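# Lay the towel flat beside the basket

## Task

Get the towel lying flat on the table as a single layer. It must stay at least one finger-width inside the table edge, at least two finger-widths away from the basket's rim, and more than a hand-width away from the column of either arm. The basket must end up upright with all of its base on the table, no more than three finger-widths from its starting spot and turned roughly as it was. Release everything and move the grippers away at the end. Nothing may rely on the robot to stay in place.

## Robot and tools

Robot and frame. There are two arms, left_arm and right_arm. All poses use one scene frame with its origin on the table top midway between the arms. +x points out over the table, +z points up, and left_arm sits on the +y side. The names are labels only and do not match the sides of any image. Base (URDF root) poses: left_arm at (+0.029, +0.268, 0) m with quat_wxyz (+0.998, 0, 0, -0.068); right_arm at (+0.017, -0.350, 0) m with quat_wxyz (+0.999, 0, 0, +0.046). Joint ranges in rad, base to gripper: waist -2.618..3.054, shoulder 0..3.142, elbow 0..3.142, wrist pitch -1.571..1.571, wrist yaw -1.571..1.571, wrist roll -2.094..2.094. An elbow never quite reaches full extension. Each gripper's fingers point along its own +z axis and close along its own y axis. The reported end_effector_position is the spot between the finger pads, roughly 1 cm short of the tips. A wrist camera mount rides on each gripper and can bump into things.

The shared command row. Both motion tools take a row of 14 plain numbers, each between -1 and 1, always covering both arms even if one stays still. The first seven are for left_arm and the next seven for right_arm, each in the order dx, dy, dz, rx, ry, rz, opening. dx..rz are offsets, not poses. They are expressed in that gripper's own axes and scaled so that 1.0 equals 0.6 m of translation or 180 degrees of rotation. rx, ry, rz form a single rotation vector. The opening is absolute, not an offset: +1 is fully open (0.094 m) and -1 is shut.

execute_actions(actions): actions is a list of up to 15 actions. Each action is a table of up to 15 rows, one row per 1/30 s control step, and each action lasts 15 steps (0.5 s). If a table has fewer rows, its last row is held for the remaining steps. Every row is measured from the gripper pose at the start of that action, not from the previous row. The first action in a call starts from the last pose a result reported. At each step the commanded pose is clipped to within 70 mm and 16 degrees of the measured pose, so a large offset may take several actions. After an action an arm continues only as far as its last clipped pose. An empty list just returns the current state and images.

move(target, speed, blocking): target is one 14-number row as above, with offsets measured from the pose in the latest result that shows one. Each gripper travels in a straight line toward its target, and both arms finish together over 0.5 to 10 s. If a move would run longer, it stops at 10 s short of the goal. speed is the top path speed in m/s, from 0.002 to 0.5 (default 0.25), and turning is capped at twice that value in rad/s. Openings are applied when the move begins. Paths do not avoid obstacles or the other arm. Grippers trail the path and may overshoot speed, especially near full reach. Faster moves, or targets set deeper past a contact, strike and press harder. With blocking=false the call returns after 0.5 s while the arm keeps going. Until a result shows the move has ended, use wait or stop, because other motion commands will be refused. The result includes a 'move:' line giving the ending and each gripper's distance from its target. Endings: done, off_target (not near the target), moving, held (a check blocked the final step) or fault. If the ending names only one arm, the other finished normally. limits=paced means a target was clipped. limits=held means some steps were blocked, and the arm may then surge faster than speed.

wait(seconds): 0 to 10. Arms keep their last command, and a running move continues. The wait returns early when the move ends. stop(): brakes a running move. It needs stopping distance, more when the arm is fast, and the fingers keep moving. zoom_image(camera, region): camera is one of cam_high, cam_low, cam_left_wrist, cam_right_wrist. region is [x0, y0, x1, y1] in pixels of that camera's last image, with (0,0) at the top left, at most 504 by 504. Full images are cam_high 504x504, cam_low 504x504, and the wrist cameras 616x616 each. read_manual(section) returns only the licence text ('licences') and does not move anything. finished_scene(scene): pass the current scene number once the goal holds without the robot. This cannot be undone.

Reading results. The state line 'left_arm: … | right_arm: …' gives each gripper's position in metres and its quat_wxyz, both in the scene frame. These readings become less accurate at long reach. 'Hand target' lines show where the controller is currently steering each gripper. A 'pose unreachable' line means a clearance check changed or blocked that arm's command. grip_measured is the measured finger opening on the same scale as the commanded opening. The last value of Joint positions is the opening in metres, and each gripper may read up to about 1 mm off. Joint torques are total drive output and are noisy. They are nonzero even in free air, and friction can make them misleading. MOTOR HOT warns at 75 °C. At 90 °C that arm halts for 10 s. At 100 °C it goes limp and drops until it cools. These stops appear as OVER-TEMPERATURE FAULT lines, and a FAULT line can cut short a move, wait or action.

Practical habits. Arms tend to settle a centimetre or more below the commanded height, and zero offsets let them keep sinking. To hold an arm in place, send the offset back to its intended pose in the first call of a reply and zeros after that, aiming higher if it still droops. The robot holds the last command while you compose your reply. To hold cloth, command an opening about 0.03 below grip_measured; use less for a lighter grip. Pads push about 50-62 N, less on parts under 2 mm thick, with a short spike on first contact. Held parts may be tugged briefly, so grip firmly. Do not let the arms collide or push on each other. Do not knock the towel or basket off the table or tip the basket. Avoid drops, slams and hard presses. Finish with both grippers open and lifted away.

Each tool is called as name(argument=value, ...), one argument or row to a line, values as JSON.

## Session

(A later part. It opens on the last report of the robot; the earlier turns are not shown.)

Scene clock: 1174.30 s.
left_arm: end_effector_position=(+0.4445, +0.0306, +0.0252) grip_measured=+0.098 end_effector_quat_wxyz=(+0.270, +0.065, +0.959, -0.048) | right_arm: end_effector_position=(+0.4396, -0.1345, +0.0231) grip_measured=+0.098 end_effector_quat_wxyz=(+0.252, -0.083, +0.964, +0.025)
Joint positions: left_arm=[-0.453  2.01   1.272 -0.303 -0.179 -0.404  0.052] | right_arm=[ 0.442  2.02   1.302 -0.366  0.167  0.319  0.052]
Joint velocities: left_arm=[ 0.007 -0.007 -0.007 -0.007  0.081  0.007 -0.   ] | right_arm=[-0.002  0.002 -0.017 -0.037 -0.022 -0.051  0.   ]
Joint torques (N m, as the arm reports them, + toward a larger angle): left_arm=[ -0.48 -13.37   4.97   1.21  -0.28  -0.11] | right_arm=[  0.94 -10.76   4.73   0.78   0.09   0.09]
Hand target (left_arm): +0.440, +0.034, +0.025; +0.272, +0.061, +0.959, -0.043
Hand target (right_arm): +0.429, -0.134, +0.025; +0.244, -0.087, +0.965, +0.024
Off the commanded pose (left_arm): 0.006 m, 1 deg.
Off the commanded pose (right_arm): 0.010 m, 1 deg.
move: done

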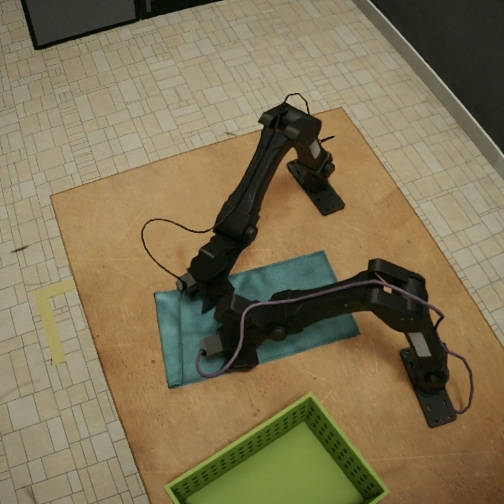

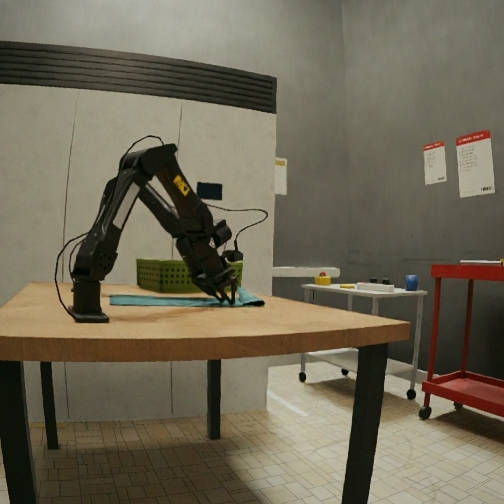

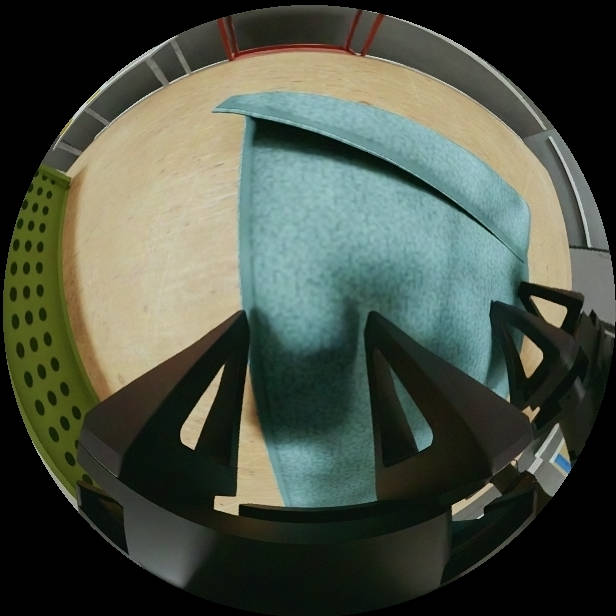

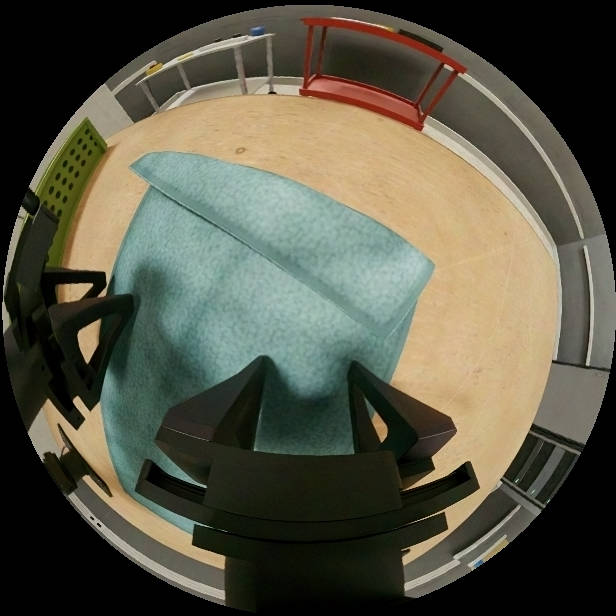

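move(
  target=[-0.008,0.006,-0.015,0,0,0,0.1,0,0,0,0,0,0,0.1],
  speed=0.03,
)

move(
  target=[-0.112,0.019,0.064,0,0,0,0.1,0,0,0,0,0,0,0.1],
  speed=0.05,
)

Scene clock: 1182.03 s.
left_arm: end_effector_position=(+0.4440, +0.0312, +0.0296) grip_measured=+0.098 end_effector_quat_wxyz=(+0.272, +0.064, +0.959, -0.049) | right_arm: end_effector_position=(+0.4401, -0.1342, +0.0234) grip_measured=+0.098 end_effector_quat_wxyz=(+0.253, -0.083, +0.963, +0.026)
Joint positions: left_arm=[-0.453  1.998  1.272 -0.311 -0.18  -0.405  0.052] | right_arm=[ 0.442  2.02   1.302 -0.363  0.167  0.32   0.052]
Joint velocities: left_arm=[-0.012 -0.002 -0.017  0.037 -0.066 -0.007 -0.001] | right_arm=[-0.017  0.007  0.007 -0.007 -0.022  0.007  0.   ]
Joint torques (N m, as the arm reports them, + toward a larger angle): left_arm=[  0.78 -13.21   7.71   1.01  -0.02   0.14] | right_arm=[-0.01 -8.95  6.56  0.94  0.08 -0.02]
Hand target (left_arm): +0.444, +0.035, +0.035; +0.271, +0.065, +0.959, -0.048
Hand target (right_arm): +0.440, -0.135, +0.023; +0.252, -0.083, +0.964, +0.025
Off the commanded pose (left_arm): 0.007 m, 0 deg.
Off the commanded pose (right_arm): 0.001 m, 0 deg.
move: done

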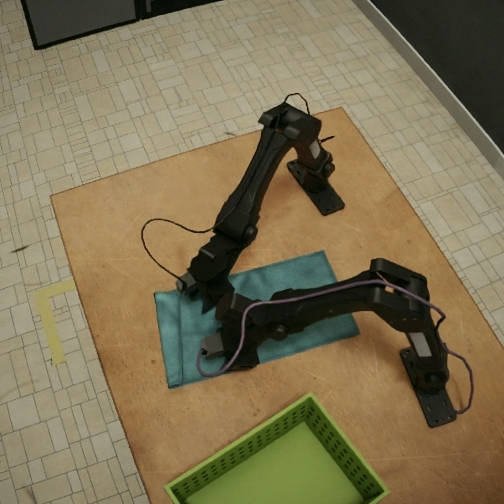

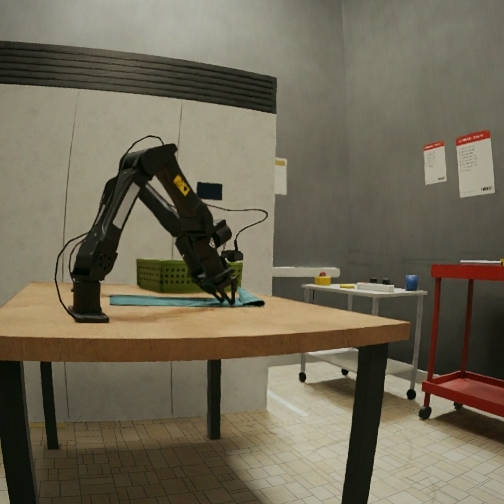

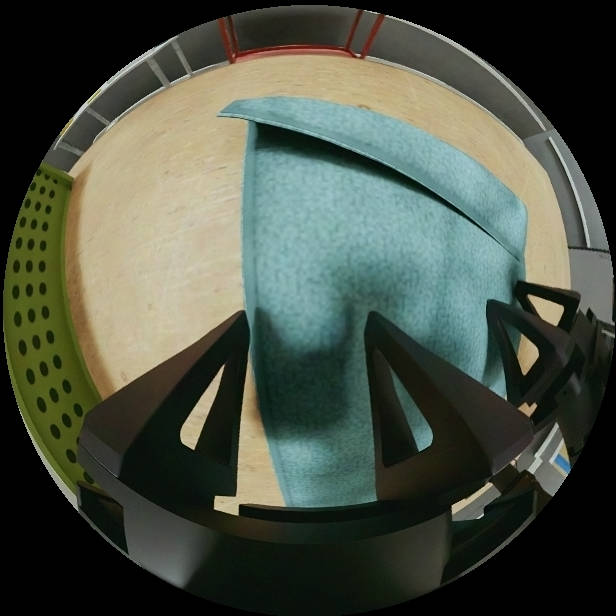

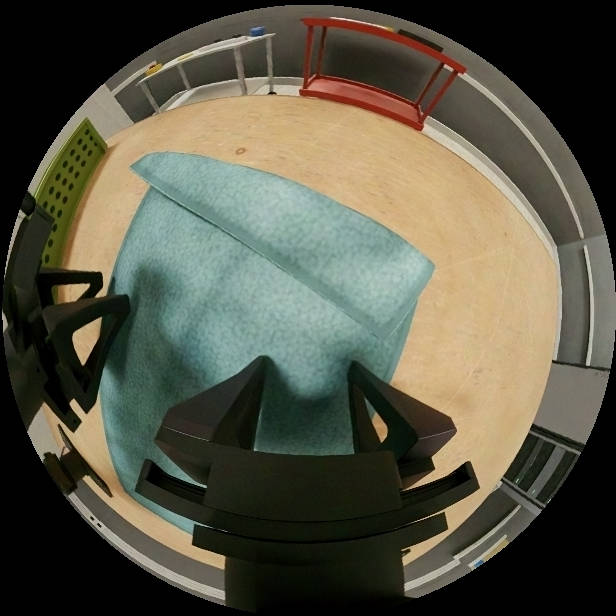

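Scene clock: 1183.87 s.
left_arm: end_effector_position=(+0.5191, +0.0309, +0.0313) grip_measured=+0.098 end_effector_quat_wxyz=(+0.278, +0.060, +0.958, -0.048) | right_arm: end_effector_position=(+0.4401, -0.1342, +0.0234) grip_measured=+0.098 end_effector_quat_wxyz=(+0.253, -0.083, +0.963, +0.026)
Joint positions: left_arm=[-0.364  2.214  1.613 -0.415 -0.142 -0.334  0.052] | right_arm=[ 0.442  2.02   1.302 -0.363  0.167  0.32   0.052]
Joint velocities: left_arm=[-0.002 -0.002 -0.012 -0.081 -0.007  0.051  0.   ] | right_arm=[ 0.022  0.017  0.007 -0.037 -0.022  0.022 -0.   ]
Joint torques (N m, as the arm reports them, + toward a larger angle): left_arm=[  0.48 -13.27  10.31   1.03   0.03   0.12] | right_arm=[ 0.   -8.95  6.56  0.96  0.08 -0.01]
Hand target (left_arm): +0.522, +0.031, +0.032; +0.272, +0.064, +0.959, -0.049
Hand target (right_arm): +0.440, -0.134, +0.023; +0.253, -0.083, +0.963, +0.026
Off the commanded pose (left_arm): 0.003 m, 1 deg.
Off the commanded pose (right_arm): 0.000 m, 0 deg.
move: done

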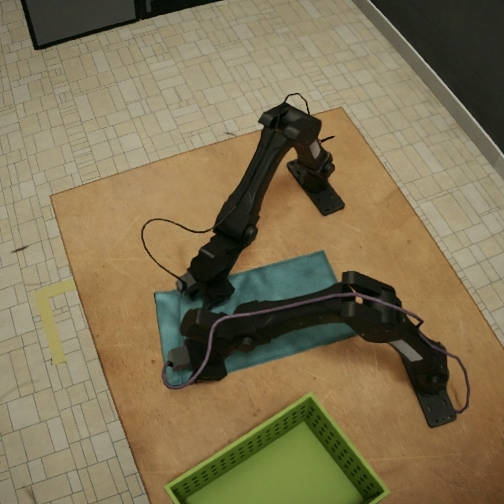

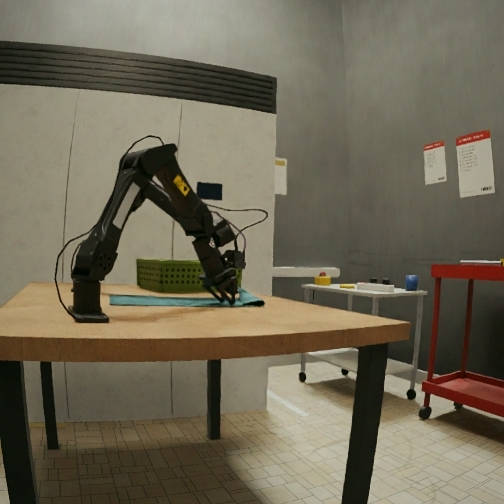

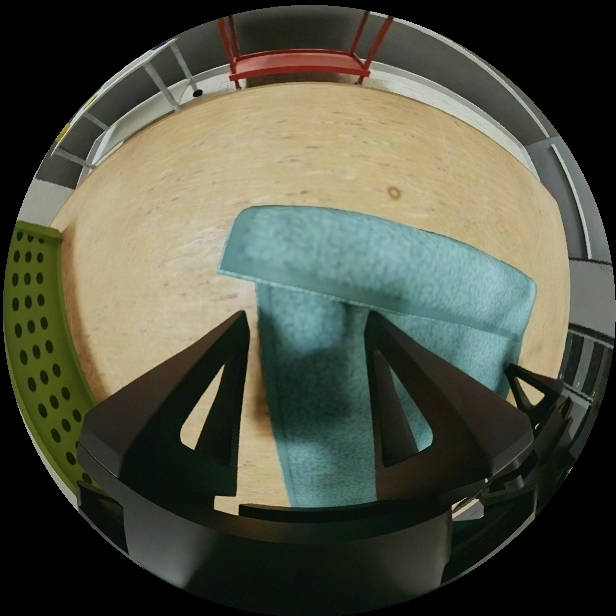

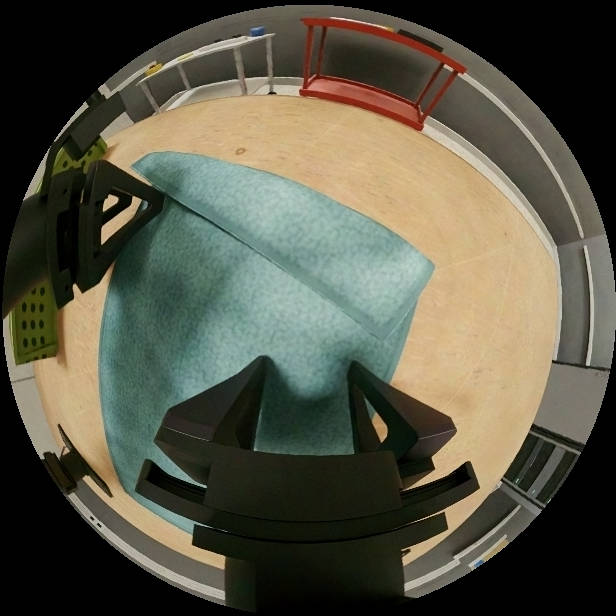

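move(
  target=[-0.071,0.012,0.042,0,0,0,0.1,0,0,0,0,0,0,0.1],
  speed=0.04,
)

Scene clock: 1187.87 s.
left_arm: end_effector_position=(+0.5665, +0.0298, +0.0323) grip_measured=+0.098 end_effector_quat_wxyz=(+0.283, +0.056, +0.956, -0.048) | right_arm: end_effector_position=(+0.4401, -0.1342, +0.0234) grip_measured=+0.098 end_effector_quat_wxyz=(+0.253, -0.083, +0.963, +0.026)
Joint positions: left_arm=[-0.322  2.374  1.887 -0.513 -0.127 -0.304  0.052] | right_arm=[ 0.442  2.02   1.302 -0.363  0.167  0.32   0.052]
Joint velocities: left_arm=[-0.002  0.007 -0.002 -0.051  0.037  0.037 -0.001] | right_arm=[ 0.002  0.007 -0.017  0.007 -0.007 -0.007  0.   ]
Joint torques (N m, as the arm reports them, + toward a larger angle): left_arm=[  0.56 -14.7   10.59   1.08   0.05   0.12] | right_arm=[ 0.   -8.95  6.57  0.96  0.08 -0.01]
Hand target (left_arm): +0.569, +0.031, +0.032; +0.278, +0.060, +0.958, -0.048
Hand target (right_arm): +0.440, -0.134, +0.023; +0.253, -0.083, +0.963, +0.026
Off the commanded pose (left_arm): 0.003 m, 1 deg.
Off the commanded pose (right_arm): 0.000 m, 0 deg.
move: done

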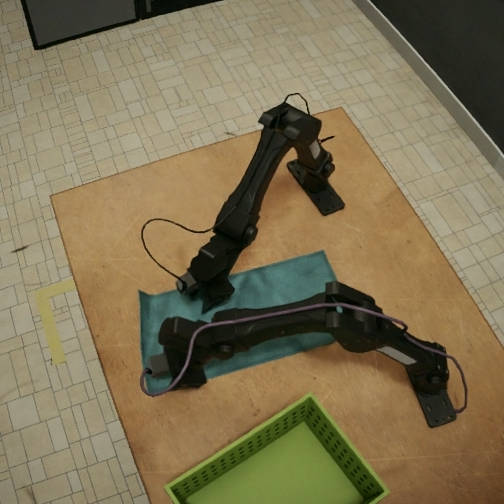

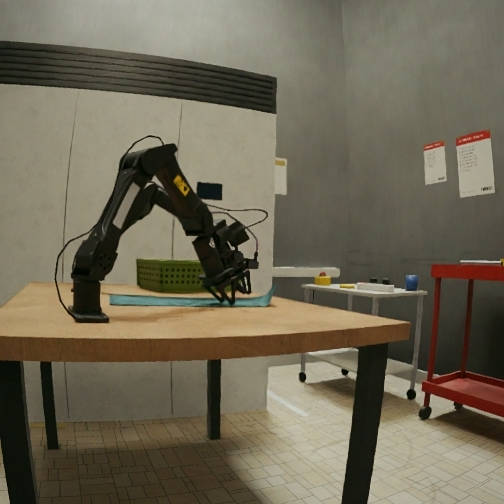

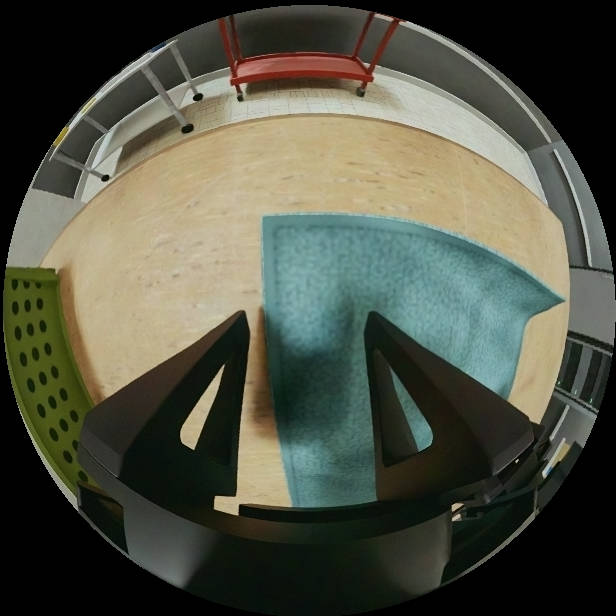

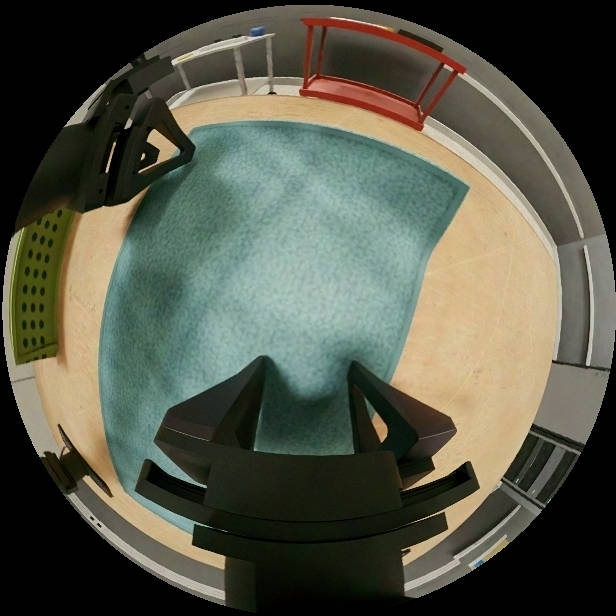

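move(
  target=[-0.055,-0.006,-0.083,0,0,0,0.1,-0.049,0.001,-0.087,0,0,0,0.1],
  speed=0.06,
)

Scene clock: 1192.63 s.
left_arm: end_effector_position=(+0.5642, +0.0309, +0.0760) grip_measured=+0.098 end_effector_quat_wxyz=(+0.274, +0.057, +0.959, -0.044) | right_arm: end_effector_position=(+0.4335, -0.1381, +0.0587) grip_measured=+0.098 end_effector_quat_wxyz=(+0.230, -0.086, +0.969, +0.015)
Joint positions: left_arm=[-0.322  2.346  2.025 -0.699 -0.126 -0.303  0.052] | right_arm=[ 0.442  1.973  1.411 -0.572  0.167  0.32   0.052]
Joint velocities: left_arm=[ 0.012  0.022 -0.017 -0.081  0.007  0.066  0.   ] | right_arm=[-0.017 -0.007  0.022 -0.037 -0.022  0.007  0.001]
Joint torques (N m, as the arm reports them, + toward a larger angle): left_arm=[  0.13 -17.07  10.55   1.04  -0.04   0.02] | right_arm=[  0.   -11.44   9.42   0.78   0.08  -0.01]
Hand target (left_arm): +0.567, +0.031, +0.092; +0.284, +0.056, +0.956, -0.048
Hand target (right_arm): +0.440, -0.134, +0.083; +0.254, -0.083, +0.963, +0.026
Off the commanded pose (left_arm): 0.016 m, 1 deg.
Off the commanded pose (right_arm): 0.026 m, 3 deg.
move: off_target (left_arm, right_arm)

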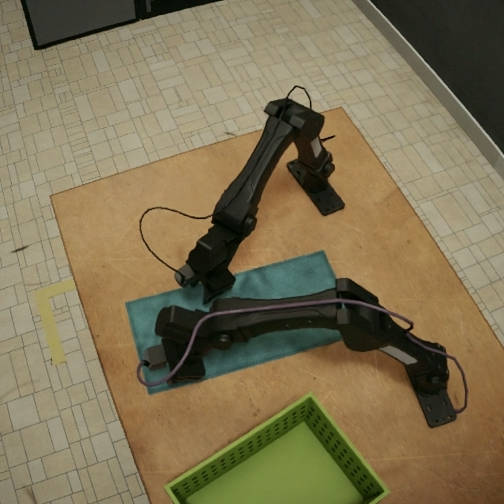

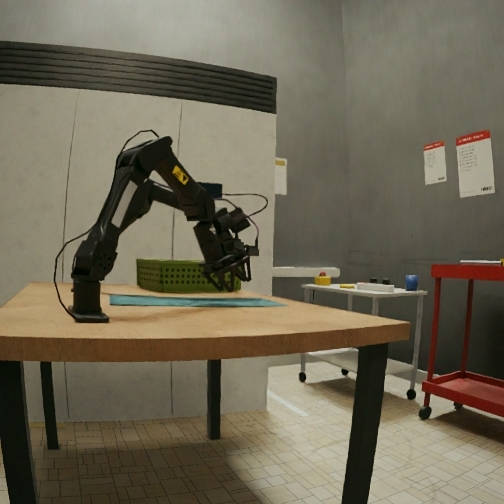

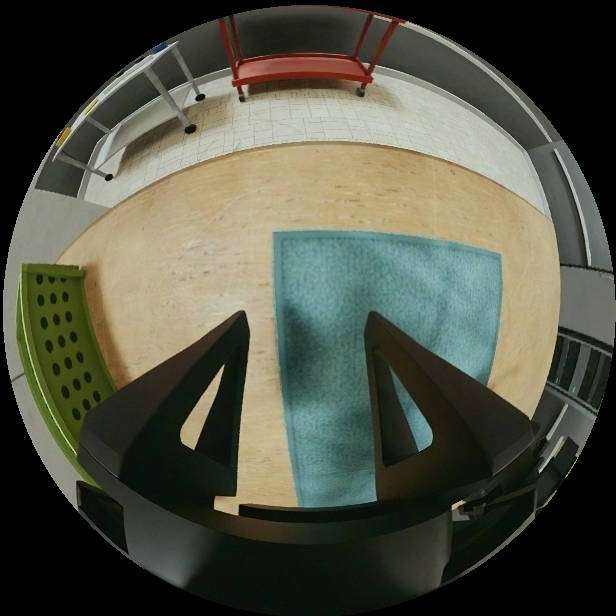

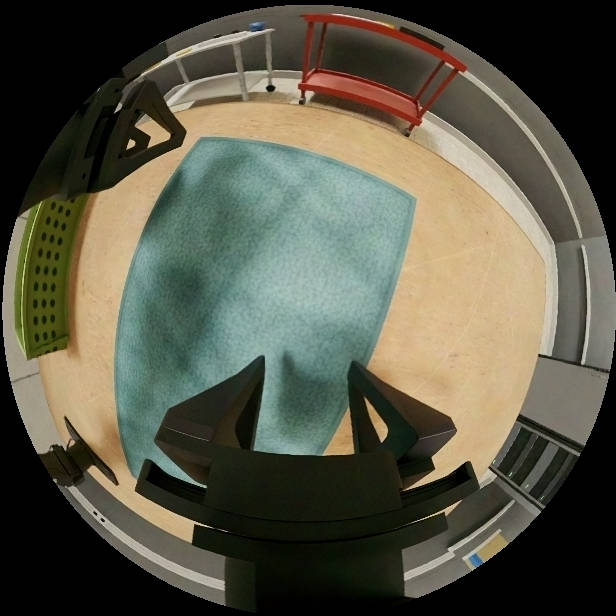

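move(
  target=[0.348,0.121,-0.569,0,0,0,0.1,0.229,-0.120,-0.470,0,0,0,0.1],
  speed=0.2,
)

Scene clock: 1206.03 s.
left_arm: end_effector_position=(+0.2223, +0.1604, +0.2390) grip_measured=+0.098 end_effector_quat_wxyz=(+0.265, +0.062, +0.961, -0.044) | right_arm: end_effector_position=(+0.2036, -0.2484, +0.2393) grip_measured=+0.098 end_effector_quat_wxyz=(+0.210, -0.087, +0.974, +0.011)
Joint positions: left_arm=[-0.571  0.997  1.221 -1.301 -0.24  -0.517  0.052] | right_arm=[ 0.581  1.084  1.318 -1.433  0.21   0.453  0.052]
Joint velocities: left_arm=[ 0.012  0.022 -0.002 -0.051  0.007 -0.081 -0.   ] | right_arm=[ 0.007 -0.002  0.002  0.037 -0.022  0.051  0.   ]
Joint torques (N m, as the arm reports them, + toward a larger angle): left_arm=[-0.57 -2.16  9.72  1.01 -0.33 -0.13] | right_arm=[ 0.91 -2.69  8.77  0.74  0.21  0.08]
Hand target (left_arm): +0.221, +0.163, +0.249; +0.276, +0.057, +0.958, -0.045
Hand target (right_arm): +0.203, -0.249, +0.251; +0.229, -0.085, +0.969, +0.017
Off the commanded pose (left_arm): 0.011 m, 1 deg.
Off the commanded pose (right_arm): 0.011 m, 2 deg.
move: off_target (left_arm, right_arm)

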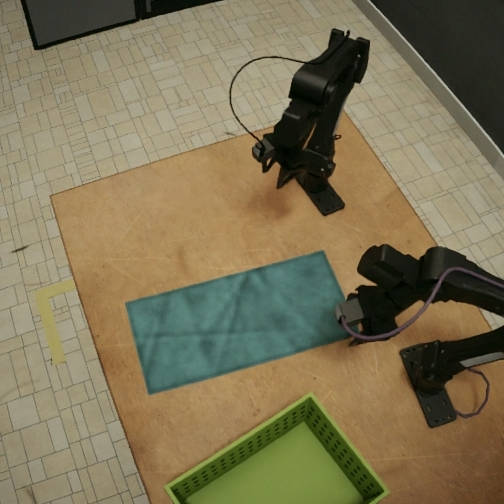

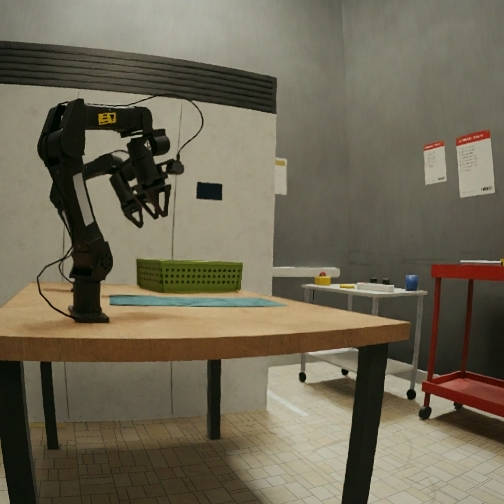

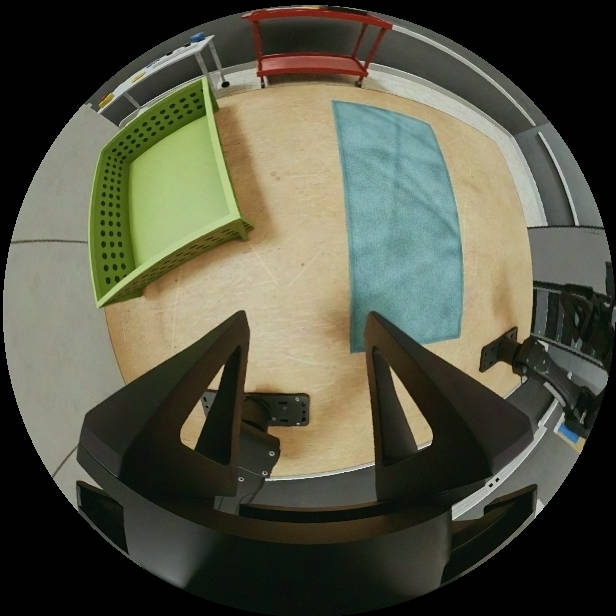

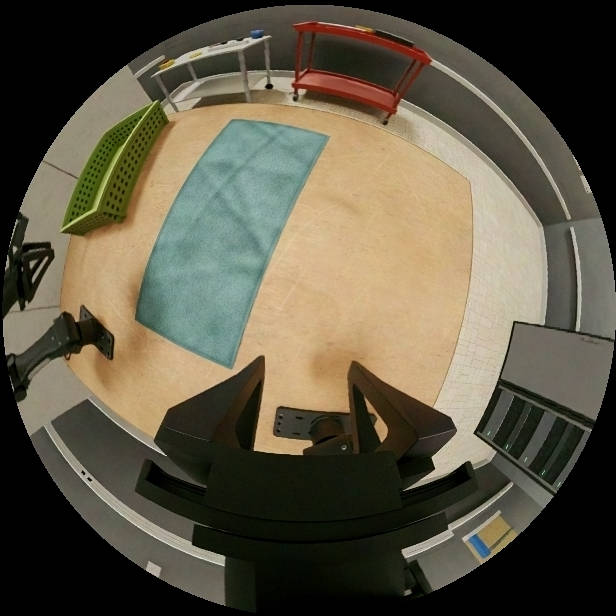

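zoom_image(
  camera="cam_high",
  region=[40, 180, 500, 504],
)

Region (40, 180, 500, 504) of cam_high's 504x504 image, scaled by 1.096, with more detail than that image has; it fills the top 355 rows of this view, and the rest is white.

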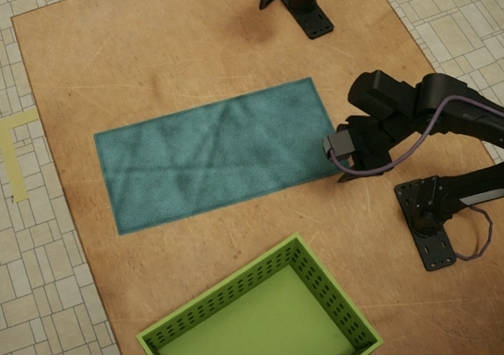

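finished_scene(
  scene=1,
)

The scene is finished: the task was done.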